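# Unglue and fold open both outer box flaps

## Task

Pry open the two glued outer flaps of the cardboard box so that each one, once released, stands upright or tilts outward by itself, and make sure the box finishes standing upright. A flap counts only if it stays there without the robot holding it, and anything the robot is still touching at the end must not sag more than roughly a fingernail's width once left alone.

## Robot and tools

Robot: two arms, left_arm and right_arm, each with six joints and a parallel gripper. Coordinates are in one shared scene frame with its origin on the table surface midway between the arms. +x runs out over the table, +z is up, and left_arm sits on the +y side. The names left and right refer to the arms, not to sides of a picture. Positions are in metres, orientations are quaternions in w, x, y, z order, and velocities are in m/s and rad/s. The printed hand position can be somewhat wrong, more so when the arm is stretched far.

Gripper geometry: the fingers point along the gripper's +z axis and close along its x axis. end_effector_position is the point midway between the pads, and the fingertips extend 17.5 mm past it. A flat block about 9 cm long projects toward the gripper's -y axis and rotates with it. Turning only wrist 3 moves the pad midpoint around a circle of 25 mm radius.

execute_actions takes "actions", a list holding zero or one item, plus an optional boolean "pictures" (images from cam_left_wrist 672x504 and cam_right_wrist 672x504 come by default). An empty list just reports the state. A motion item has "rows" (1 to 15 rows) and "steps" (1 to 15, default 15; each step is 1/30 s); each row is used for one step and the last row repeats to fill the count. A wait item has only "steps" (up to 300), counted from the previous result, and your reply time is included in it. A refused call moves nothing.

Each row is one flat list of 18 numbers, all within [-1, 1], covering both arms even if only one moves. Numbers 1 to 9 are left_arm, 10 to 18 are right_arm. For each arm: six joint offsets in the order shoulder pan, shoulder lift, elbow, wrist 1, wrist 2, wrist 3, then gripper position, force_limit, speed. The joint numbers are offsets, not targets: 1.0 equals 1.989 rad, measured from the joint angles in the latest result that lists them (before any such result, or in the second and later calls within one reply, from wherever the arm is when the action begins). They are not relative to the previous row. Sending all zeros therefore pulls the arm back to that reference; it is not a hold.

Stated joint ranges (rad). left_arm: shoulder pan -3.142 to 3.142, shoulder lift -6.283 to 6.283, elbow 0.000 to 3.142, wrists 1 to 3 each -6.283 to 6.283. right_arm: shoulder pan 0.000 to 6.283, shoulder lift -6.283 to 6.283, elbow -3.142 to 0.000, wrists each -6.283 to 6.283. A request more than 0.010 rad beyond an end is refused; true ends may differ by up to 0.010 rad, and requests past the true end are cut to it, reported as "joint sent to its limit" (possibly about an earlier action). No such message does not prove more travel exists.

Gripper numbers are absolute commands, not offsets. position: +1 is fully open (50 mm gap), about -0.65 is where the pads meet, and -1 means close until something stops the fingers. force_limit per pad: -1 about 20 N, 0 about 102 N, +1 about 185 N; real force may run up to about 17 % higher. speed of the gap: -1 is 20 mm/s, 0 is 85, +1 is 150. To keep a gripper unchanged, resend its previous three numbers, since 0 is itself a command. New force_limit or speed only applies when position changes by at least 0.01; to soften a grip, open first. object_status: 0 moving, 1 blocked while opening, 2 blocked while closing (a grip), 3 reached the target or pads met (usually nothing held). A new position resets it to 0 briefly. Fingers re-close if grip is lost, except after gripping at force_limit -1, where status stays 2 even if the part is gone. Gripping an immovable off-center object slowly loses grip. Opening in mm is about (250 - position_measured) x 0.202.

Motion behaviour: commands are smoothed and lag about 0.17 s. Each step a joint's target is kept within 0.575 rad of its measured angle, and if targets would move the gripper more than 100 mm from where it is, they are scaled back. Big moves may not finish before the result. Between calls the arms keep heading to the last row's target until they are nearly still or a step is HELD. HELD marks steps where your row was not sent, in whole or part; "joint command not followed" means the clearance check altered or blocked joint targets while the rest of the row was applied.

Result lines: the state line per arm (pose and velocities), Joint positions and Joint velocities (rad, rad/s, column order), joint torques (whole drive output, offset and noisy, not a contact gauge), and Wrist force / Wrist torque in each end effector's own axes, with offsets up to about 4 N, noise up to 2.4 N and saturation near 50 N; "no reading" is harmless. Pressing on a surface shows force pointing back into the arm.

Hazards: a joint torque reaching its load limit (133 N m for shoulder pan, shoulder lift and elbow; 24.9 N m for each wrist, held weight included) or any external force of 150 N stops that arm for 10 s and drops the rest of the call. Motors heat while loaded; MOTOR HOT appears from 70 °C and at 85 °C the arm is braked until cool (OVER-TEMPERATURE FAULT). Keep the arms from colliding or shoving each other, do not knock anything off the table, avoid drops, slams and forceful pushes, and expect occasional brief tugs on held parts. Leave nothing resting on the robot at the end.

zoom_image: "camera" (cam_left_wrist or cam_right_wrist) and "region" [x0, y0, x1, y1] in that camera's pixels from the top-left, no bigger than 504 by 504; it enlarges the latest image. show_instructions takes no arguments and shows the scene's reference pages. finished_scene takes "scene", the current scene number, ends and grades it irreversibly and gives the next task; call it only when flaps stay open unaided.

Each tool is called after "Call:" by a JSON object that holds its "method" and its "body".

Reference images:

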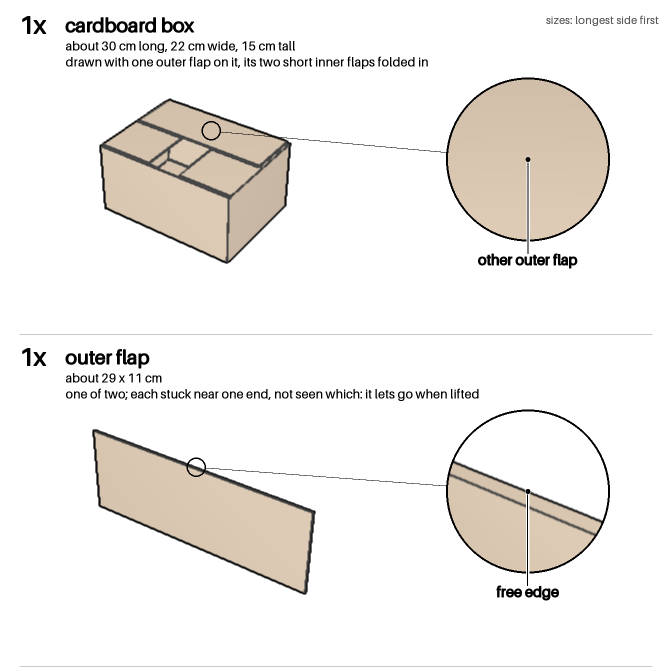

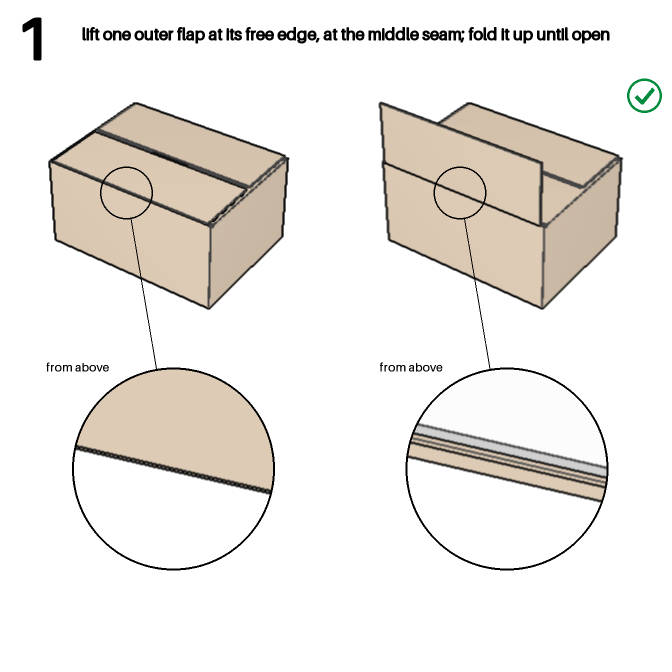

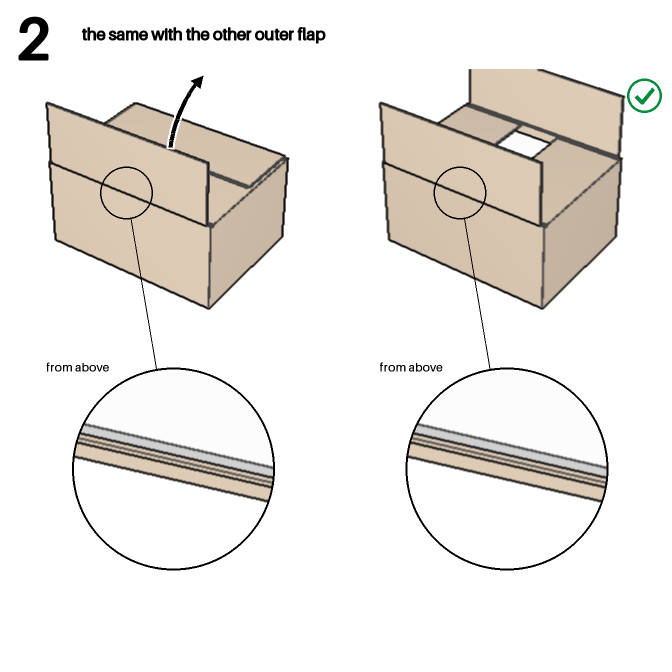

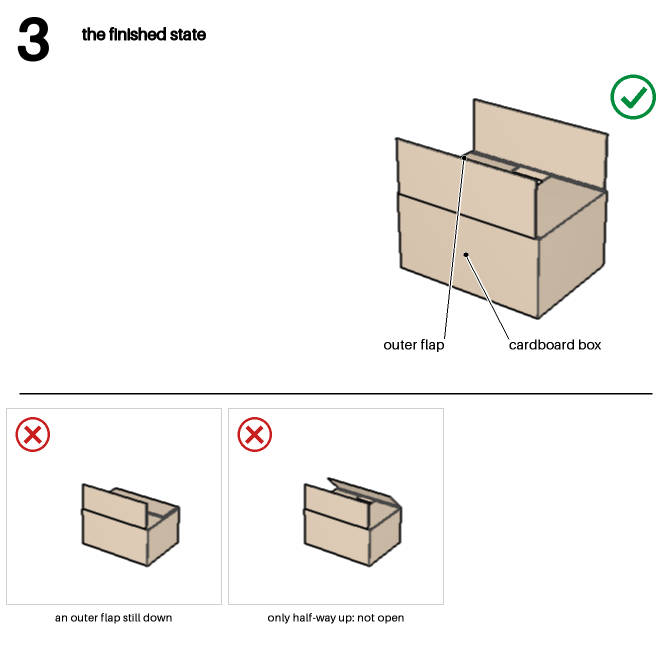

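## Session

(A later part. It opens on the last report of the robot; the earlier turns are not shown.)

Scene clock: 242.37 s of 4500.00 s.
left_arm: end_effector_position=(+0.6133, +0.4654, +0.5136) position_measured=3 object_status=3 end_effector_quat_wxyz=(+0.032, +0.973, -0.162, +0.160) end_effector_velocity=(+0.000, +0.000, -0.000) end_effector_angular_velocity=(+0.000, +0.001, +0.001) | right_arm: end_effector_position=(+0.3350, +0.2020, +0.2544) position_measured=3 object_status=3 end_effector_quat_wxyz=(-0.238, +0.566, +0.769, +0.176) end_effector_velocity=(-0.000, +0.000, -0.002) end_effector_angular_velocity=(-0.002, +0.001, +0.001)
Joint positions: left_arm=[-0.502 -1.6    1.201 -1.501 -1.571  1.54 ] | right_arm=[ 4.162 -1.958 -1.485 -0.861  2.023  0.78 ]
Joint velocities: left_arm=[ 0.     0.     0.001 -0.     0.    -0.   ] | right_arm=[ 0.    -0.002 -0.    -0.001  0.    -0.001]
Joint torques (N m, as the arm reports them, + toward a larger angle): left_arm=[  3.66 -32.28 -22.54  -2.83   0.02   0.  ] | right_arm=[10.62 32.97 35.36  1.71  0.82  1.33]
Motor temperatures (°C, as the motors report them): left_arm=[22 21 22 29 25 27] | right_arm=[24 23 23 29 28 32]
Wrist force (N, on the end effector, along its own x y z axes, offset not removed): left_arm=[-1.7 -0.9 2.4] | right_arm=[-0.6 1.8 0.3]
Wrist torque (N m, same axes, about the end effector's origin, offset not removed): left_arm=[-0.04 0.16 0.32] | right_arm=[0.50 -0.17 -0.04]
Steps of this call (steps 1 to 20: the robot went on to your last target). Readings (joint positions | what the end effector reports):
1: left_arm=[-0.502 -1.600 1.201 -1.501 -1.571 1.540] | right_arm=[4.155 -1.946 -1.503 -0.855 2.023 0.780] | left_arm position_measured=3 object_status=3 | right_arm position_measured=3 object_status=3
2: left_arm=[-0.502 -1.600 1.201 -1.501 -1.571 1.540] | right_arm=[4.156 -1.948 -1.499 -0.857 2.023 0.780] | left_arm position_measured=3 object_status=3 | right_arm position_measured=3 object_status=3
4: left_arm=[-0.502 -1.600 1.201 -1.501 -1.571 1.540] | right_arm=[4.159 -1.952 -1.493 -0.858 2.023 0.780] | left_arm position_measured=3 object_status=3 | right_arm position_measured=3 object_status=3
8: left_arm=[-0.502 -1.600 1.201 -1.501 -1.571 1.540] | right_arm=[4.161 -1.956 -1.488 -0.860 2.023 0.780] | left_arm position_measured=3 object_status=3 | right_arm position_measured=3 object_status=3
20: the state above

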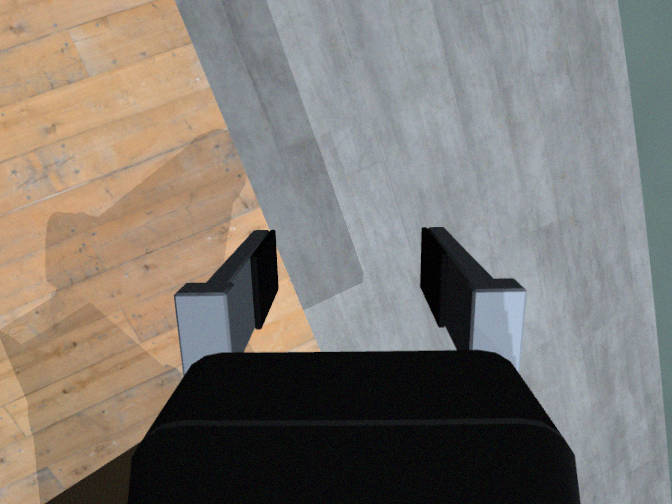

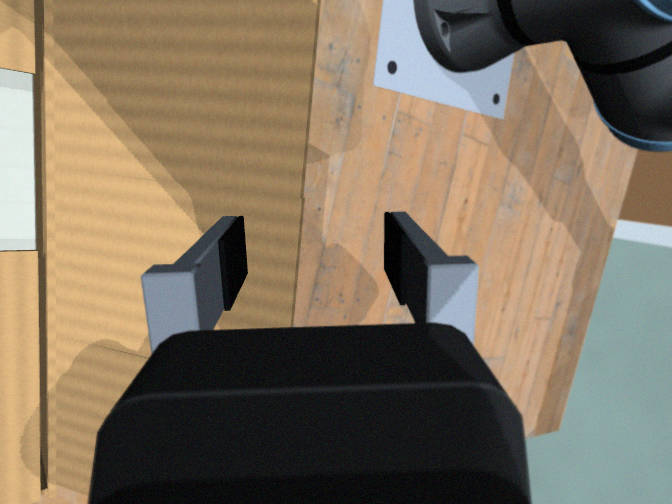

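Call:
{"method": "execute_actions", "body": {"actions": [{"rows":[[0,0,0,0,0,0,1,0,0,0,0.04,0.05,0,0,0,1,-0.6,-0.6]],"steps":15}], "pictures": false}}

Call:
{"method": "execute_actions", "body": {"actions": [{"rows":[[0,0,0,0,0,0,1,0,0,0.0626,0,0.03,-0.5,-0.3575,0.1423,1,-0.6,-0.6]],"steps":15}], "pictures": false}}

Call:
{"method": "execute_actions", "body": {"actions": [{"steps":45}]}}

Scene clock: 261.63 s of 4500.00 s.
left_arm: end_effector_position=(+0.6133, +0.4654, +0.5136) position_measured=3 object_status=3 end_effector_quat_wxyz=(+0.032, +0.973, -0.162, +0.160) end_effector_velocity=(+0.000, +0.001, -0.000) end_effector_angular_velocity=(+0.001, +0.000, +0.001) | right_arm: end_effector_position=(+0.3421, +0.2129, +0.3629) position_measured=3 object_status=3 end_effector_quat_wxyz=(-0.241, +0.539, +0.765, +0.257) end_effector_velocity=(+0.001, +0.001, +0.036) end_effector_angular_velocity=(+0.046, -0.030, -0.001)
Joint positions: left_arm=[-0.502 -1.6    1.201 -1.501 -1.571  1.54 ] | right_arm=[ 4.162 -1.881 -1.39  -0.861  2.023  0.78 ]
Joint velocities: left_arm=[ 0.001  0.     0.001 -0.     0.     0.001] | right_arm=[-0.     0.025  0.03   0.    -0.001  0.001]
Joint torques (N m, as the arm reports them, + toward a larger angle): left_arm=[  3.81 -31.95 -22.32  -2.86  -0.08  -0.17] | right_arm=[-4.79 48.68 34.96  5.62  0.8   1.27]
Motor temperatures (°C, as the motors report them): left_arm=[22 21 23 29 25 27] | right_arm=[24 23 23 29 28 32]
Wrist force (N, on the end effector, along its own x y z axes, offset not removed): left_arm=[-2.8 -4.3 4.8] | right_arm=[0.1 -1.1 1.6]
Wrist torque (N m, same axes, about the end effector's origin, offset not removed): left_arm=[-0.50 0.33 -0.01] | right_arm=[-0.12 0.02 -0.07]
Steps of this call (steps 1 to 15: the robot went on to your last target; steps 16 to 90: nothing new was sent; then 15.77 s passed at rest; steps 91 to 105: all 15 steps of this action). Readings (joint positions | what the end effector reports):
91: left_arm=[-0.502 -1.600 1.201 -1.501 -1.571 1.540] | right_arm=[4.162 -1.958 -1.485 -0.861 2.023 0.780] | left_arm position_measured=3 object_status=3 | right_arm position_measured=3 object_status=3
92: left_arm=[-0.502 -1.600 1.201 -1.501 -1.571 1.540] | right_arm=[4.162 -1.955 -1.482 -0.861 2.023 0.780] | left_arm position_measured=3 object_status=3 | right_arm position_measured=3 object_status=3
94: left_arm=[-0.502 -1.600 1.201 -1.501 -1.571 1.540] | right_arm=[4.162 -1.932 -1.454 -0.861 2.023 0.780] | left_arm position_measured=3 object_status=3 | right_arm position_measured=3 object_status=3
98: left_arm=[-0.502 -1.600 1.201 -1.501 -1.571 1.540] | right_arm=[4.162 -1.898 -1.411 -0.861 2.023 0.780] | left_arm position_measured=3 object_status=3 | right_arm position_measured=3 object_status=3
105: the state above

Scene clock: 262.13 s of 4500.00 s.
left_arm: end_effector_position=(+0.6133, +0.4654, +0.5136) position_measured=3 object_status=3 end_effector_quat_wxyz=(+0.032, +0.973, -0.162, +0.160) end_effector_velocity=(+0.000, -0.001, +0.000) end_effector_angular_velocity=(-0.000, -0.001, -0.001) | right_arm: end_effector_position=(+0.3465, +0.0932, +0.2636) position_measured=3 object_status=3 end_effector_quat_wxyz=(+0.031, +0.677, +0.735, +0.014) end_effector_velocity=(-0.038, -0.418, -0.119) end_effector_angular_velocity=(-1.708, -0.054, -0.170)
Joint positions: left_arm=[-0.502 -1.6    1.201 -1.501 -1.571  1.54 ] | right_arm=[ 4.263 -1.881 -1.34  -1.479  1.504  1.004]
Joint velocities: left_arm=[-0.001  0.    -0.001 -0.    -0.     0.   ] | right_arm=[ 0.11  -0.002  0.048 -1.552 -0.845  0.27 ]
Joint torques (N m, as the arm reports them, + toward a larger angle): left_arm=[  3.9  -31.74 -22.9   -2.79  -0.04  -0.01] | right_arm=[12.65 29.67 35.05 -2.6  -4.62  3.27]
Motor temperatures (°C, as the motors report them): left_arm=[22 21 23 29 25 27] | right_arm=[24 23 23 29 28 32]
Wrist force (N, on the end effector, along its own x y z axes, offset not removed): left_arm=[-4.1 -0.4 3.9] | right_arm=[1.6 -1.4 0.8]
Wrist torque (N m, same axes, about the end effector's origin, offset not removed): left_arm=[0.01 0.72 0.19] | right_arm=[-0.19 -0.17 -0.11]
Steps of this call (steps 1 to 15: all 15 steps of this action). Readings (joint positions | what the end effector reports):
1: left_arm=[-0.502 -1.600 1.201 -1.501 -1.571 1.540] | right_arm=[4.162 -1.881 -1.389 -0.861 2.023 0.780] | left_arm position_measured=3 object_status=3 | right_arm position_measured=3 object_status=3
2: left_arm=[-0.502 -1.600 1.201 -1.501 -1.571 1.540] | right_arm=[4.165 -1.880 -1.385 -0.864 2.019 0.783] | left_arm position_measured=3 object_status=3 | right_arm position_measured=3 object_status=3
4: left_arm=[-0.502 -1.600 1.201 -1.501 -1.571 1.540] | right_arm=[4.193 -1.880 -1.372 -0.911 1.972 0.827] | left_arm position_measured=3 object_status=3 | right_arm position_measured=3 object_status=3
8: left_arm=[-0.502 -1.600 1.201 -1.501 -1.571 1.540] | right_arm=[4.230 -1.881 -1.355 -1.121 1.763 0.922] | left_arm position_measured=3 object_status=3 | right_arm position_measured=3 object_status=3
15: the state above

Scene clock: 263.63 s of 4500.00 s.
left_arm: end_effector_position=(+0.6133, +0.4654, +0.5136) position_measured=3 object_status=3 end_effector_quat_wxyz=(+0.032, +0.973, -0.162, +0.160) end_effector_velocity=(+0.000, +0.000, +0.001) end_effector_angular_velocity=(-0.001, -0.002, +0.001) | right_arm: end_effector_position=(+0.3370, -0.0103, +0.2571) position_measured=3 object_status=3 end_effector_quat_wxyz=(+0.173, +0.657, +0.722, -0.129) end_effector_velocity=(-0.000, -0.000, -0.001) end_effector_angular_velocity=(-0.002, +0.002, -0.000)
Joint positions: left_arm=[-0.502 -1.6    1.201 -1.501 -1.571  1.54 ] | right_arm=[ 4.287 -1.881 -1.33  -1.855  1.312  1.063]
Joint velocities: left_arm=[ 0.     0.    -0.002 -0.    -0.    -0.001] | right_arm=[ 0.    -0.002 -0.001 -0.     0.001  0.   ]
Joint torques (N m, as the arm reports them, + toward a larger angle): left_arm=[  3.46 -31.78 -22.68  -2.79  -0.08  -0.08] | right_arm=[ 9.53 28.7  33.9  -0.4  -2.93  2.4 ]
Motor temperatures (°C, as the motors report them): left_arm=[22 21 23 29 25 27] | right_arm=[24 23 23 29 28 32]
Wrist force (N, on the end effector, along its own x y z axes, offset not removed): left_arm=[-3.0 -2.3 2.4] | right_arm=[1.0 -0.7 1.3]
Wrist torque (N m, same axes, about the end effector's origin, offset not removed): left_arm=[-0.33 0.60 0.19] | right_arm=[0.11 -0.17 -0.02]
Steps of this call (steps 1 to 30: the robot went on to your last target; steps 31 to 45: nothing new was sent). Readings (joint positions | what the end effector reports):
1: left_arm=[-0.502 -1.600 1.201 -1.501 -1.571 1.540] | right_arm=[4.267 -1.881 -1.339 -1.533 1.476 1.013] | left_arm position_measured=3 object_status=3 | right_arm position_measured=3 object_status=3
2: left_arm=[-0.502 -1.600 1.201 -1.501 -1.571 1.540] | right_arm=[4.271 -1.881 -1.337 -1.586 1.447 1.022] | left_arm position_measured=3 object_status=3 | right_arm position_measured=3 object_status=3
4: left_arm=[-0.502 -1.600 1.201 -1.501 -1.571 1.540] | right_arm=[4.277 -1.881 -1.334 -1.686 1.395 1.038] | left_arm position_measured=3 object_status=3 | right_arm position_measured=3 object_status=3
8: left_arm=[-0.502 -1.600 1.201 -1.501 -1.571 1.540] | right_arm=[4.283 -1.881 -1.331 -1.795 1.341 1.054] | left_arm position_measured=3 object_status=3 | right_arm position_measured=3 object_status=3
45: the state above
All arms were judged still, so your last target was given up. Only a new action makes them travel on or press farther. Fingers that are still opening or closing keep moving.

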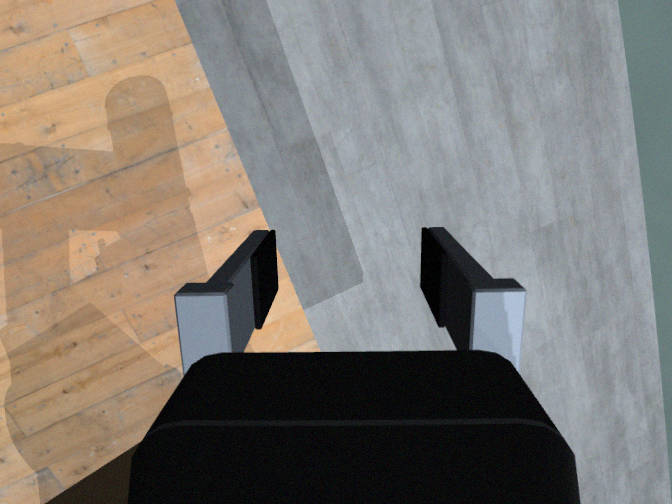

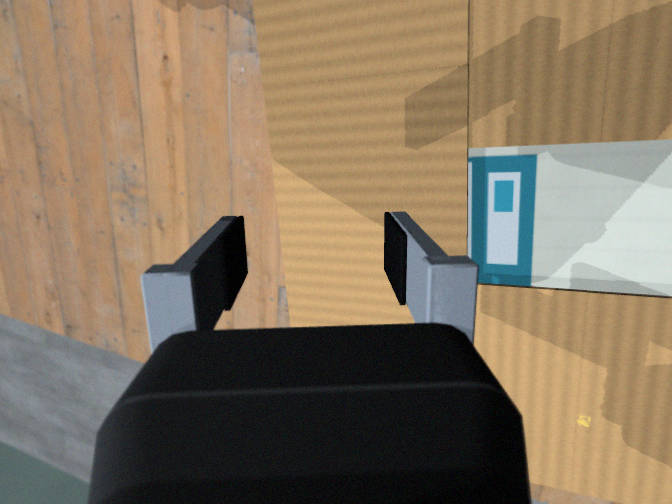

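Deltas: q2 -.162, q3 +.088, q4 -.003.

Call:
{"method": "execute_actions", "body": {"actions": [{"rows":[[0,0,0,0,0,0,1,0,0,0,-0.0815,0.0443,-0.0015,0,0,1,-0.6,-0.6]],"steps":15}], "pictures": false}}

Call:
{"method": "execute_actions", "body": {"actions": [{"steps":20}]}}

Scene clock: 269.30 s of 4500.00 s.
left_arm: end_effector_position=(+0.6133, +0.4654, +0.5136) position_measured=3 object_status=3 end_effector_quat_wxyz=(+0.032, +0.973, -0.162, +0.160) end_effector_velocity=(+0.000, +0.000, +0.000) end_effector_angular_velocity=(-0.000, -0.000, -0.000) | right_arm: end_effector_position=(+0.3536, +0.0232, +0.2062) position_measured=3 object_status=3 end_effector_quat_wxyz=(+0.183, +0.649, +0.720, -0.163) end_effector_velocity=(+0.005, +0.009, -0.019) end_effector_angular_velocity=(-0.024, +0.012, +0.001)
Joint positions: left_arm=[-0.502 -1.6    1.201 -1.501 -1.571  1.54 ] | right_arm=[ 4.287 -2.037 -1.245 -1.858  1.312  1.063]
Joint velocities: left_arm=[ 0.  0. -0. -0. -0.  0.] | right_arm=[-0.    -0.051  0.025 -0.001 -0.    -0.001]
Joint torques (N m, as the arm reports them, + toward a larger angle): left_arm=[  3.59 -32.25 -23.25  -2.75  -0.07  -0.06] | right_arm=[ 3.84 36.04 33.41 -0.83 -1.79  2.74]
Motor temperatures (°C, as the motors report them): left_arm=[22 21 23 29 25 27] | right_arm=[24 23 23 29 28 32]
Wrist force (N, on the end effector, along its own x y z axes, offset not removed): left_arm=[-3.2 -1.5 2.6] | right_arm=[-0.5 -0.8 -0.7]
Wrist torque (N m, same axes, about the end effector's origin, offset not removed): left_arm=[-0.19 0.42 0.18] | right_arm=[0.02 0.11 -0.12]
Steps of this call (steps 1 to 90: nothing new was sent; then 2.17 s passed at rest; steps 91 to 105: all 15 steps of this action). Readings (joint positions | what the end effector reports):
91: left_arm=[-0.502 -1.600 1.201 -1.501 -1.571 1.540] | right_arm=[4.287 -1.881 -1.330 -1.855 1.312 1.063] | left_arm position_measured=3 object_status=3 | right_arm position_measured=3 object_status=3
92: left_arm=[-0.502 -1.600 1.201 -1.501 -1.571 1.540] | right_arm=[4.287 -1.885 -1.327 -1.856 1.312 1.063] | left_arm position_measured=3 object_status=3 | right_arm position_measured=3 object_status=3
94: left_arm=[-0.502 -1.600 1.201 -1.501 -1.571 1.540] | right_arm=[4.287 -1.925 -1.299 -1.856 1.312 1.063] | left_arm position_measured=3 object_status=3 | right_arm position_measured=3 object_status=3
98: left_arm=[-0.502 -1.600 1.201 -1.501 -1.571 1.540] | right_arm=[4.287 -2.002 -1.262 -1.858 1.312 1.063] | left_arm position_measured=3 object_status=3 | right_arm position_measured=3 object_status=3
105: the state above

Scene clock: 269.97 s of 4500.00 s.
left_arm: end_effector_position=(+0.6133, +0.4654, +0.5136) position_measured=3 object_status=3 end_effector_quat_wxyz=(+0.032, +0.973, -0.162, +0.160) end_effector_velocity=(+0.000, +0.001, +0.001) end_effector_angular_velocity=(-0.000, -0.002, +0.000) | right_arm: end_effector_position=(+0.3542, +0.0245, +0.2037) position_measured=3 object_status=3 end_effector_quat_wxyz=(+0.184, +0.648, +0.720, -0.165) end_effector_velocity=(+0.000, -0.000, -0.001) end_effector_angular_velocity=(-0.001, -0.000, -0.001)
Joint positions: left_arm=[-0.502 -1.6    1.201 -1.501 -1.571  1.54 ] | right_arm=[ 4.287 -2.043 -1.242 -1.858  1.312  1.063]
Joint velocities: left_arm=[ 0.001  0.    -0.002  0.     0.     0.001] | right_arm=[-0.    -0.001 -0.001  0.001 -0.     0.001]
Joint torques (N m, as the arm reports them, + toward a larger angle): left_arm=[  3.89 -32.25 -22.26  -2.8   -0.05  -0.12] | right_arm=[-2.36 35.34 33.3  -0.5  -0.53  2.44]
Motor temperatures (°C, as the motors report them): left_arm=[22 21 23 29 25 27] | right_arm=[24 23 23 29 28 32]
Wrist force (N, on the end effector, along its own x y z axes, offset not removed): left_arm=[-3.2 -4.2 4.2] | right_arm=[0.1 -2.5 1.7]
Wrist torque (N m, same axes, about the end effector's origin, offset not removed): left_arm=[-0.47 0.63 0.22] | right_arm=[-0.28 -0.03 -0.15]
Steps of this call (steps 1 to 15: the robot went on to your last target; steps 16 to 20: nothing new was sent). Readings (joint positions | what the end effector reports):
1: left_arm=[-0.502 -1.600 1.201 -1.501 -1.571 1.540] | right_arm=[4.287 -2.038 -1.244 -1.858 1.312 1.063] | left_arm position_measured=3 object_status=3 | right_arm position_measured=3 object_status=3
2: left_arm=[-0.502 -1.600 1.201 -1.501 -1.571 1.540] | right_arm=[4.287 -2.039 -1.244 -1.858 1.312 1.063] | left_arm position_measured=3 object_status=3 | right_arm position_measured=3 object_status=3
4: left_arm=[-0.502 -1.600 1.201 -1.501 -1.571 1.540] | right_arm=[4.287 -2.041 -1.243 -1.858 1.312 1.063] | left_arm position_measured=3 object_status=3 | right_arm position_measured=3 object_status=3
8: left_arm=[-0.502 -1.600 1.201 -1.501 -1.571 1.540] | right_arm=[4.287 -2.043 -1.242 -1.858 1.312 1.063] | left_arm position_measured=3 object_status=3 | right_arm position_measured=3 object_status=3
20: the state above
All arms were judged still, so your last target was given up. Only a new action makes them travel on or press farther. Fingers that are still opening or closing keep moving.

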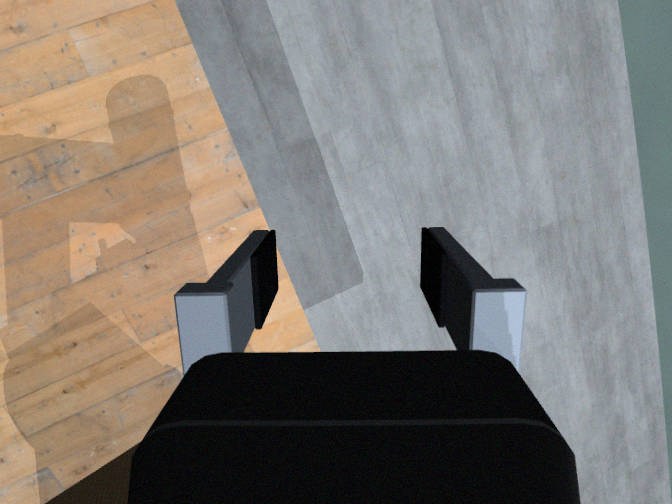

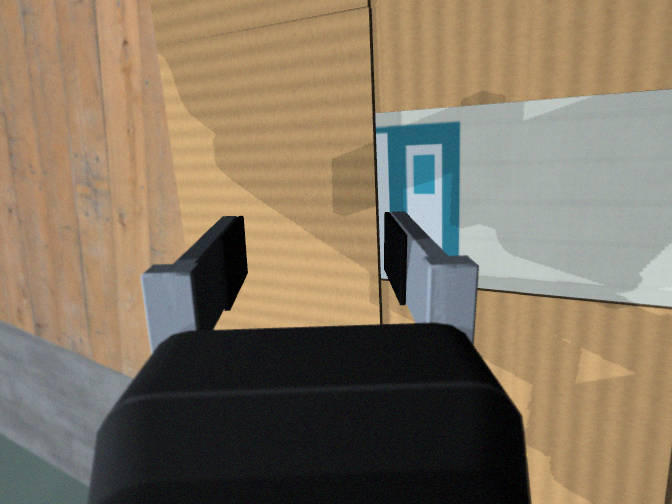

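Call:
{"method": "execute_actions", "body": {"actions": [{"rows":[[0,0,0,0,0,0,1,0,0,0,0.004,-0.0188,0.0146,0,0,1,-0.6,-0.6],[0,0,0,0,0,0,1,0,0,0,0.004,-0.0188,0.0146,0,0,1,-0.6,-0.6],[0,0,0,0,0,0,1,0,0,0,0.004,-0.0188,0.0146,0,0,1,-0.6,-0.6],[0,0,0,0,0,0,1,0,0,0,0.0083,-0.0375,0.0292,0,0,1,-0.6,-0.6],[0,0,0,0,0,0,1,0,0,0,0.0083,-0.0375,0.0292,0,0,1,-0.6,-0.6],[0,0,0,0,0,0,1,0,0,0,0.0083,-0.0375,0.0292,0,0,1,-0.6,-0.6],[0,0,0,0,0,0,1,0,0,0,0.0125,-0.0563,0.0438,0,0,1,-0.6,-0.6]],"steps":15}], "pictures": false}}

Call:
{"method": "execute_actions", "body": {"actions": [{"steps":15}]}}

Scene clock: 280.20 s of 4500.00 s.
left_arm: end_effector_position=(+0.6133, +0.4654, +0.5136) position_measured=3 object_status=3 end_effector_quat_wxyz=(+0.032, +0.973, -0.162, +0.160) end_effector_velocity=(+0.000, +0.000, +0.000) end_effector_angular_velocity=(-0.000, -0.001, +0.002) | right_arm: end_effector_position=(+0.3479, +0.0117, +0.1775) position_measured=3 object_status=3 end_effector_quat_wxyz=(+0.183, +0.648, +0.720, -0.165) end_effector_velocity=(-0.006, -0.011, -0.020) end_effector_angular_velocity=(+0.002, +0.000, +0.001)
Joint positions: left_arm=[-0.502 -1.6    1.201 -1.501 -1.571  1.54 ] | right_arm=[ 4.287 -2.021 -1.343 -1.779  1.312  1.063]
Joint velocities: left_arm=[ 0.     0.    -0.001  0.     0.    -0.001] | right_arm=[ 0.     0.019 -0.08   0.062  0.001 -0.001]
Joint torques (N m, as the arm reports them, + toward a larger angle): left_arm=[  3.63 -32.12 -22.79  -2.75  -0.05  -0.11] | right_arm=[-5.47 54.62 17.1   4.05  0.9   2.26]
Motor temperatures (°C, as the motors report them): left_arm=[22 21 23 29 25 27] | right_arm=[24 23 23 29 28 32]
Wrist force (N, on the end effector, along its own x y z axes, offset not removed): left_arm=[-0.3 -1.4 4.7] | right_arm=[0.5 -1.4 -0.7]
Wrist torque (N m, same axes, about the end effector's origin, offset not removed): left_arm=[0.01 0.09 0.22] | right_arm=[-0.17 0.03 -0.14]
Steps of this call (steps 1 to 90: nothing new was sent; then 6.73 s passed at rest; steps 91 to 105: all 15 steps of this action). Readings (joint positions | what the end effector reports):
91: left_arm=[-0.502 -1.600 1.201 -1.501 -1.571 1.540] | right_arm=[4.287 -2.043 -1.242 -1.858 1.312 1.063] | left_arm position_measured=3 object_status=3 | right_arm position_measured=3 object_status=3
92: left_arm=[-0.502 -1.600 1.201 -1.501 -1.571 1.540] | right_arm=[4.287 -2.043 -1.244 -1.857 1.312 1.063] | left_arm position_measured=3 object_status=3 | right_arm position_measured=3 object_status=3
94: left_arm=[-0.502 -1.600 1.201 -1.501 -1.571 1.540] | right_arm=[4.287 -2.040 -1.256 -1.847 1.312 1.063] | left_arm position_measured=3 object_status=3 | right_arm position_measured=3 object_status=3
98: left_arm=[-0.502 -1.600 1.201 -1.501 -1.571 1.540] | right_arm=[4.287 -2.032 -1.293 -1.818 1.312 1.063] | left_arm position_measured=3 object_status=3 | right_arm position_measured=3 object_status=3
105: the state above

Scene clock: 280.70 s of 4500.00 s.
left_arm: end_effector_position=(+0.6133, +0.4654, +0.5136) position_measured=3 object_status=3 end_effector_quat_wxyz=(+0.032, +0.973, -0.162, +0.160) end_effector_velocity=(+0.000, +0.000, +0.001) end_effector_angular_velocity=(+0.000, -0.001, -0.001) | right_arm: end_effector_position=(+0.3472, +0.0103, +0.1749) position_measured=3 object_status=3 end_effector_quat_wxyz=(+0.183, +0.648, +0.720, -0.165) end_effector_velocity=(-0.000, -0.000, -0.002) end_effector_angular_velocity=(-0.002, +0.001, -0.001)
Joint positions: left_arm=[-0.502 -1.6    1.201 -1.501 -1.571  1.54 ] | right_arm=[ 4.287 -2.019 -1.354 -1.771  1.312  1.063]
Joint velocities: left_arm=[ 0.     0.    -0.002  0.     0.     0.001] | right_arm=[-0.    -0.002 -0.002  0.001  0.     0.001]
Joint torques (N m, as the arm reports them, + toward a larger angle): left_arm=[  3.94 -32.32 -23.03  -2.7    0.09  -0.08] | right_arm=[-1.7  54.66 15.85  3.82  0.26  2.19]
Motor temperatures (°C, as the motors report them): left_arm=[22 21 23 29 25 27] | right_arm=[24 23 23 29 28 32]
Wrist force (N, on the end effector, along its own x y z axes, offset not removed): left_arm=[-0.6 0.8 0.7] | right_arm=[2.7 0.7 -0.3]
Wrist torque (N m, same axes, about the end effector's origin, offset not removed): left_arm=[0.24 0.20 0.13] | right_arm=[0.32 -0.60 -0.16]
Steps of this call (steps 1 to 15: the robot went on to your last target). Readings (joint positions | what the end effector reports):
1: left_arm=[-0.502 -1.600 1.201 -1.501 -1.571 1.540] | right_arm=[4.287 -2.020 -1.346 -1.777 1.312 1.063] | left_arm position_measured=3 object_status=3 | right_arm position_measured=3 object_status=3
2: left_arm=[-0.502 -1.600 1.201 -1.501 -1.571 1.540] | right_arm=[4.287 -2.020 -1.348 -1.776 1.312 1.063] | left_arm position_measured=3 object_status=3 | right_arm position_measured=3 object_status=3
4: left_arm=[-0.502 -1.600 1.201 -1.501 -1.571 1.540] | right_arm=[4.287 -2.019 -1.350 -1.774 1.312 1.063] | left_arm position_measured=3 object_status=3 | right_arm position_measured=3 object_status=3
8: left_arm=[-0.502 -1.600 1.201 -1.501 -1.571 1.540] | right_arm=[4.287 -2.019 -1.352 -1.772 1.312 1.063] | left_arm position_measured=3 object_status=3 | right_arm position_measured=3 object_status=3
15: the state above

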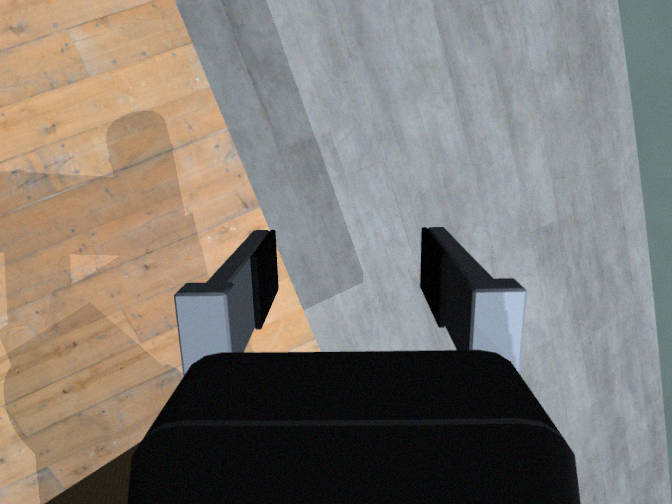

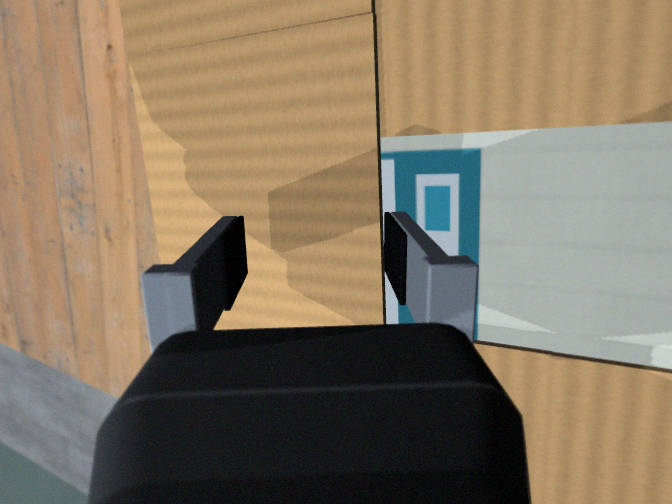

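Call:
{"method": "execute_actions", "body": {"actions": [{"rows":[[0,0,0,0,0,0,1,0,0,0,0.0016,-0.007,0.0055,0,0,1,-0.6,-0.6],[0,0,0,0,0,0,1,0,0,0,0.0016,-0.007,0.0055,0,0,1,-0.6,-0.6],[0,0,0,0,0,0,1,0,0,0,0.0016,-0.007,0.0055,0,0,1,-0.6,-0.6],[0,0,0,0,0,0,1,0,0,0,0.0016,-0.007,0.0055,0,0,1,-0.6,-0.6],[0,0,0,0,0,0,1,0,0,0,0.0016,-0.007,0.0055,0,0,1,-0.6,-0.6],[0,0,0,0,0,0,1,0,0,0,0.0016,-0.007,0.0055,0,0,1,-0.6,-0.6],[0,0,0,0,0,0,1,0,0,0,0.0016,-0.007,0.0055,0,0,1,-0.6,-0.6],[0,0,0,0,0,0,1,0,0,0,0.0016,-0.007,0.0055,0,0,1,-0.6,-0.6],[0,0,0,0,0,0,1,0,0,0,0.0016,-0.007,0.0055,0,0,-1,-0.6,-0.8]],"steps":15}], "pictures": false}}

Call:
{"method": "execute_actions", "body": {"actions": [{"steps":45}]}}

Scene clock: 293.53 s of 4500.00 s.
left_arm: end_effector_position=(+0.6133, +0.4654, +0.5136) position_measured=3 object_status=3 end_effector_quat_wxyz=(+0.032, +0.973, -0.162, +0.160) end_effector_velocity=(-0.000, +0.000, -0.001) end_effector_angular_velocity=(+0.001, +0.001, +0.000) | right_arm: end_effector_position=(+0.3463, +0.0085, +0.1715) position_measured=37 object_status=0 end_effector_quat_wxyz=(+0.183, +0.648, +0.720, -0.165) end_effector_velocity=(+0.000, -0.001, -0.001) end_effector_angular_velocity=(-0.001, -0.002, -0.001)
Joint positions: left_arm=[-0.502 -1.6    1.201 -1.501 -1.571  1.54 ] | right_arm=[ 4.287 -2.016 -1.367 -1.761  1.312  1.063]
Joint velocities: left_arm=[0.    0.    0.002 0.    0.    0.   ] | right_arm=[-0.     0.001 -0.003  0.002 -0.002  0.001]
Joint torques (N m, as the arm reports them, + toward a larger angle): left_arm=[  3.74 -32.62 -22.69  -2.62  -0.04  -0.15] | right_arm=[ 3.34 53.59 11.04  2.24 -1.98  2.21]
Motor temperatures (°C, as the motors report them): left_arm=[22 21 23 29 25 27] | right_arm=[24 23 23 29 28 32]
Wrist force (N, on the end effector, along its own x y z axes, offset not removed): left_arm=[0.4 -0.9 2.1] | right_arm=[6.2 0.8 -4.2]
Wrist torque (N m, same axes, about the end effector's origin, offset not removed): left_arm=[0.27 -0.11 0.00] | right_arm=[0.15 0.02 -0.16]
Steps of this call (steps 1 to 15: the robot went on to your last target; steps 16 to 90: nothing new was sent; then 9.33 s passed at rest; steps 91 to 105: all 15 steps of this action). Readings (joint positions | what the end effector reports):
91: left_arm=[-0.502 -1.600 1.201 -1.501 -1.571 1.540] | right_arm=[4.287 -2.019 -1.354 -1.771 1.312 1.063] | left_arm position_measured=3 object_status=3 | right_arm position_measured=3 object_status=3
92: left_arm=[-0.502 -1.600 1.201 -1.501 -1.571 1.540] | right_arm=[4.287 -2.018 -1.355 -1.770 1.312 1.063] | left_arm position_measured=3 object_status=3 | right_arm position_measured=3 object_status=3
94: left_arm=[-0.502 -1.600 1.201 -1.501 -1.571 1.540] | right_arm=[4.287 -2.017 -1.359 -1.767 1.312 1.063] | left_arm position_measured=3 object_status=3 | right_arm position_measured=3 object_status=3
98: left_arm=[-0.502 -1.600 1.201 -1.501 -1.571 1.540] | right_arm=[4.287 -2.016 -1.365 -1.763 1.312 1.063] | left_arm position_measured=3 object_status=3 | right_arm position_measured=3 object_status=3
105: the state above

Scene clock: 295.03 s of 4500.00 s.
left_arm: end_effector_position=(+0.6133, +0.4654, +0.5136) position_measured=3 object_status=3 end_effector_quat_wxyz=(+0.032, +0.973, -0.162, +0.160) end_effector_velocity=(+0.000, +0.000, +0.001) end_effector_angular_velocity=(-0.000, -0.001, +0.000) | right_arm: end_effector_position=(+0.3462, +0.0084, +0.1714) position_measured=158 object_status=2 end_effector_quat_wxyz=(+0.183, +0.648, +0.720, -0.165) end_effector_velocity=(-0.000, -0.000, -0.000) end_effector_angular_velocity=(-0.000, -0.000, -0.002)
Joint positions: left_arm=[-0.502 -1.6    1.201 -1.501 -1.571  1.54 ] | right_arm=[ 4.287 -2.015 -1.367 -1.76   1.312  1.063]
Joint velocities: left_arm=[ 0.    -0.    -0.001  0.     0.    -0.   ] | right_arm=[ 0.     0.    -0.001  0.     0.     0.002]
Joint torques (N m, as the arm reports them, + toward a larger angle): left_arm=[  4.02 -32.19 -22.66  -2.7    0.01  -0.11] | right_arm=[-11.95  46.49  15.47   2.11   0.9    2.16]
Motor temperatures (°C, as the motors report them): left_arm=[22 21 23 29 25 27] | right_arm=[24 23 23 29 28 32]
Wrist force (N, on the end effector, along its own x y z axes, offset not removed): left_arm=[1.4 -3.6 4.7] | right_arm=[3.5 -0.6 -7.2]
Wrist torque (N m, same axes, about the end effector's origin, offset not removed): left_arm=[-0.60 -0.17 -0.02] | right_arm=[0.04 -0.67 -0.10]
Steps of this call (steps 1 to 15: the robot went on to your last target; steps 16 to 45: nothing new was sent). Readings (joint positions | what the end effector reports):
1: left_arm=[-0.502 -1.600 1.201 -1.501 -1.571 1.540] | right_arm=[4.287 -2.016 -1.367 -1.761 1.312 1.063] | left_arm position_measured=3 object_status=3 | right_arm position_measured=42 object_status=0
2: left_arm=[-0.502 -1.600 1.201 -1.501 -1.571 1.540] | right_arm=[4.287 -2.015 -1.367 -1.761 1.312 1.063] | left_arm position_measured=3 object_status=3 | right_arm position_measured=47 object_status=0
4: left_arm=[-0.502 -1.600 1.201 -1.501 -1.571 1.540] | right_arm=[4.287 -2.015 -1.367 -1.761 1.312 1.063] | left_arm position_measured=3 object_status=3 | right_arm position_measured=58 object_status=0
8: left_arm=[-0.502 -1.600 1.201 -1.501 -1.571 1.540] | right_arm=[4.287 -2.015 -1.367 -1.760 1.312 1.063] | left_arm position_measured=3 object_status=3 | right_arm position_measured=80 object_status=0
45: the state above
All arms were judged still, so your last target was given up. Only a new action makes them travel on or press farther. Fingers that are still opening or closing keep moving.

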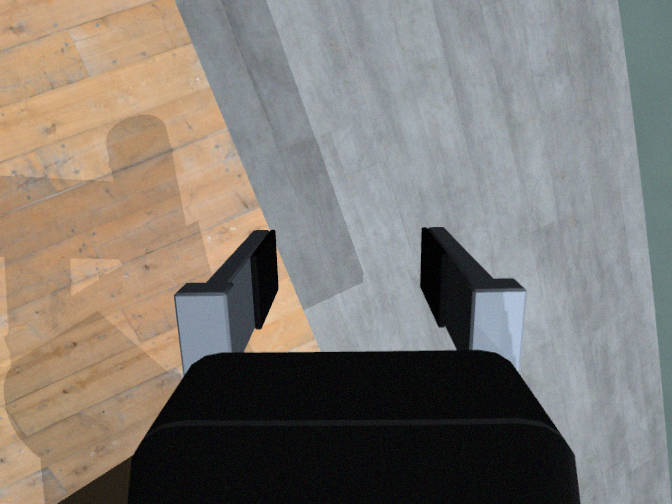

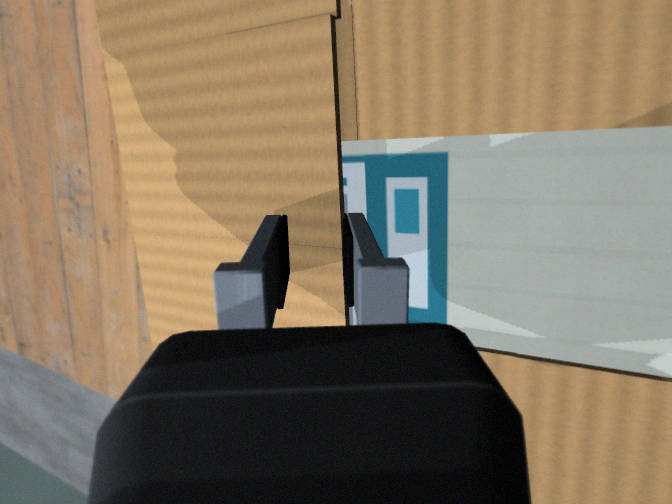

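Call:
{"method": "execute_actions", "body": {"actions": [{"rows":[[0,0,0,0,0,0,1,0,0,-0.0013,0.005,0.0058,-0.0108,0,0,-1,-0.6,-0.8],[0,0,0,0,0,0,1,0,0,-0.0013,0.005,0.0058,-0.0108,0,0,-1,-0.6,-0.8],[0,0,0,0,0,0,1,0,0,-0.0013,0.005,0.0058,-0.0108,0,0,-1,-0.6,-0.8],[0,0,0,0,0,0,1,0,0,-0.0013,0.005,0.0058,-0.0108,0,0,-1,-0.6,-0.8],[0,0,0,0,0,0,1,0,0,-0.0025,0.01,0.0116,-0.0216,0,0,-1,-0.6,-0.8],[0,0,0,0,0,0,1,0,0,-0.0025,0.01,0.0116,-0.0216,0,0,-1,-0.6,-0.8],[0,0,0,0,0,0,1,0,0,-0.0025,0.01,0.0116,-0.0216,0,0,-1,-0.6,-0.8],[0,0,0,0,0,0,1,0,0,-0.0025,0.01,0.0116,-0.0216,0,0,-1,-0.6,-0.8],[0,0,0,0,0,0,1,0,0,-0.0038,0.015,0.0174,-0.0324,0,0,-1,-0.6,-0.8]],"steps":15}], "pictures": false}}

Call:
{"method": "execute_actions", "body": {"actions": [{"steps":20}]}}

Scene clock: 310.23 s of 4500.00 s.
left_arm: end_effector_position=(+0.6133, +0.4654, +0.5136) position_measured=3 object_status=3 end_effector_quat_wxyz=(+0.032, +0.973, -0.162, +0.160) end_effector_velocity=(+0.000, +0.000, +0.001) end_effector_angular_velocity=(-0.000, -0.002, +0.000) | right_arm: end_effector_position=(+0.3464, +0.0010, +0.1974) position_measured=197 object_status=0 end_effector_quat_wxyz=(+0.183, +0.651, +0.718, -0.166) end_effector_velocity=(-0.001, -0.010, +0.031) end_effector_angular_velocity=(+0.002, +0.001, -0.008)
Joint positions: left_arm=[-0.502 -1.6    1.201 -1.501 -1.571  1.54 ] | right_arm=[ 4.28  -1.99  -1.338 -1.816  1.312  1.063]
Joint velocities: left_arm=[ 0.001 -0.    -0.001 -0.     0.     0.001] | right_arm=[-0.008  0.032  0.035 -0.066  0.002 -0.001]
Joint torques (N m, as the arm reports them, + toward a larger angle): left_arm=[  3.55 -32.39 -22.77  -2.79  -0.11  -0.09] | right_arm=[-12.37  54.02  34.01  -1.87  -0.64   2.17]
Motor temperatures (°C, as the motors report them): left_arm=[22 21 23 29 25 27] | right_arm=[24 24 23 29 28 32]
Wrist force (N, on the end effector, along its own x y z axes, offset not removed): left_arm=[0.7 -2.9 1.2] | right_arm=[2.8 0.4 1.8]
Wrist torque (N m, same axes, about the end effector's origin, offset not removed): left_arm=[-0.37 -0.07 -0.03] | right_arm=[-0.20 -0.08 -0.02]
Steps of this call (steps 1 to 90: nothing new was sent; then 11.70 s passed at rest; steps 91 to 105: all 15 steps of this action). Readings (joint positions | what the end effector reports):
91: left_arm=[-0.502 -1.600 1.201 -1.501 -1.571 1.540] | right_arm=[4.287 -2.015 -1.367 -1.760 1.312 1.063] | left_arm position_measured=3 object_status=3 | right_arm position_measured=158 object_status=2
92: left_arm=[-0.502 -1.600 1.201 -1.501 -1.571 1.540] | right_arm=[4.287 -2.015 -1.367 -1.762 1.312 1.063] | left_arm position_measured=3 object_status=3 | right_arm position_measured=158 object_status=2
94: left_arm=[-0.502 -1.600 1.201 -1.501 -1.571 1.540] | right_arm=[4.286 -2.012 -1.363 -1.769 1.312 1.063] | left_arm position_measured=3 object_status=3 | right_arm position_measured=158 object_status=2
98: left_arm=[-0.502 -1.600 1.201 -1.501 -1.571 1.540] | right_arm=[4.284 -2.004 -1.354 -1.786 1.312 1.063] | left_arm position_measured=3 object_status=3 | right_arm position_measured=175 object_status=0
105: the state above

Scene clock: 310.90 s of 4500.00 s.
left_arm: end_effector_position=(+0.6133, +0.4654, +0.5136) position_measured=3 object_status=3 end_effector_quat_wxyz=(+0.032, +0.973, -0.162, +0.160) end_effector_velocity=(-0.000, -0.000, -0.001) end_effector_angular_velocity=(+0.001, +0.001, -0.001) | right_arm: end_effector_position=(+0.3464, -0.0002, +0.2014) position_measured=201 object_status=2 end_effector_quat_wxyz=(+0.183, +0.651, +0.718, -0.166) end_effector_velocity=(-0.000, -0.000, +0.000) end_effector_angular_velocity=(+0.001, -0.001, -0.001)
Joint positions: left_arm=[-0.502 -1.6    1.201 -1.501 -1.571  1.54 ] | right_arm=[ 4.279 -1.986 -1.333 -1.825  1.312  1.063]
Joint velocities: left_arm=[-0.    -0.     0.001  0.001  0.     0.001] | right_arm=[-0.     0.001 -0.    -0.     0.     0.001]
Joint torques (N m, as the arm reports them, + toward a larger angle): left_arm=[  3.66 -32.44 -22.57  -2.79  -0.19  -0.13] | right_arm=[-9.61 51.81 29.86 -1.41 -1.11  2.22]
Motor temperatures (°C, as the motors report them): left_arm=[22 21 23 29 25 27] | right_arm=[24 24 23 29 28 32]
Wrist force (N, on the end effector, along its own x y z axes, offset not removed): left_arm=[-0.5 -1.1 5.4] | right_arm=[-0.3 5.5 -4.3]
Wrist torque (N m, same axes, about the end effector's origin, offset not removed): left_arm=[0.02 0.03 0.00] | right_arm=[-0.08 -0.40 -0.13]
Steps of this call (steps 1 to 15: the robot went on to your last target; steps 16 to 20: nothing new was sent). Readings (joint positions | what the end effector reports):
1: left_arm=[-0.502 -1.600 1.201 -1.501 -1.571 1.540] | right_arm=[4.280 -1.989 -1.336 -1.818 1.312 1.063] | left_arm position_measured=3 object_status=3 | right_arm position_measured=198 object_status=0
2: left_arm=[-0.502 -1.600 1.201 -1.501 -1.571 1.540] | right_arm=[4.280 -1.988 -1.336 -1.820 1.312 1.063] | left_arm position_measured=3 object_status=3 | right_arm position_measured=199 object_status=0
4: left_arm=[-0.502 -1.600 1.201 -1.501 -1.571 1.540] | right_arm=[4.280 -1.987 -1.334 -1.822 1.312 1.063] | left_arm position_measured=3 object_status=3 | right_arm position_measured=199 object_status=0
8: left_arm=[-0.502 -1.600 1.201 -1.501 -1.571 1.540] | right_arm=[4.280 -1.986 -1.333 -1.824 1.312 1.063] | left_arm position_measured=3 object_status=3 | right_arm position_measured=200 object_status=0
20: the state above
All arms were judged still, so your last target was given up. Only a new action makes them travel on or press farther. Fingers that are still opening or closing keep moving.

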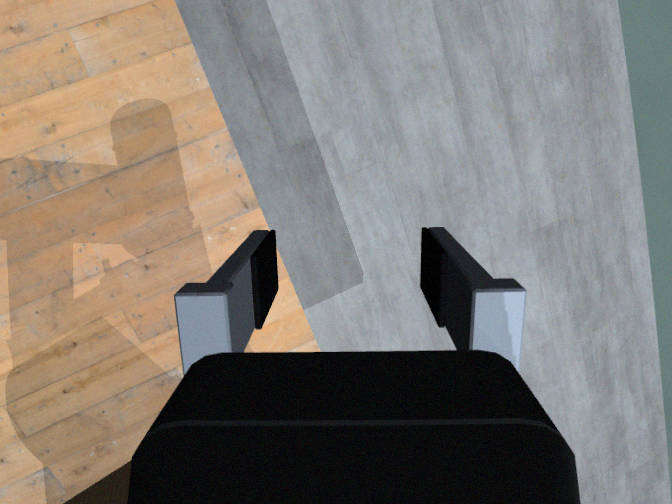

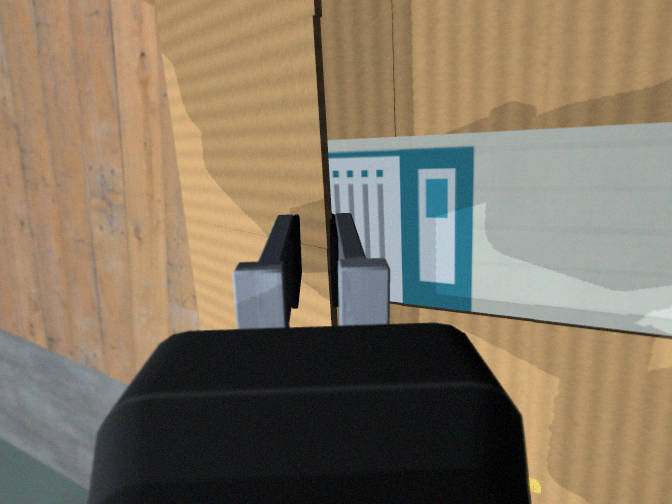

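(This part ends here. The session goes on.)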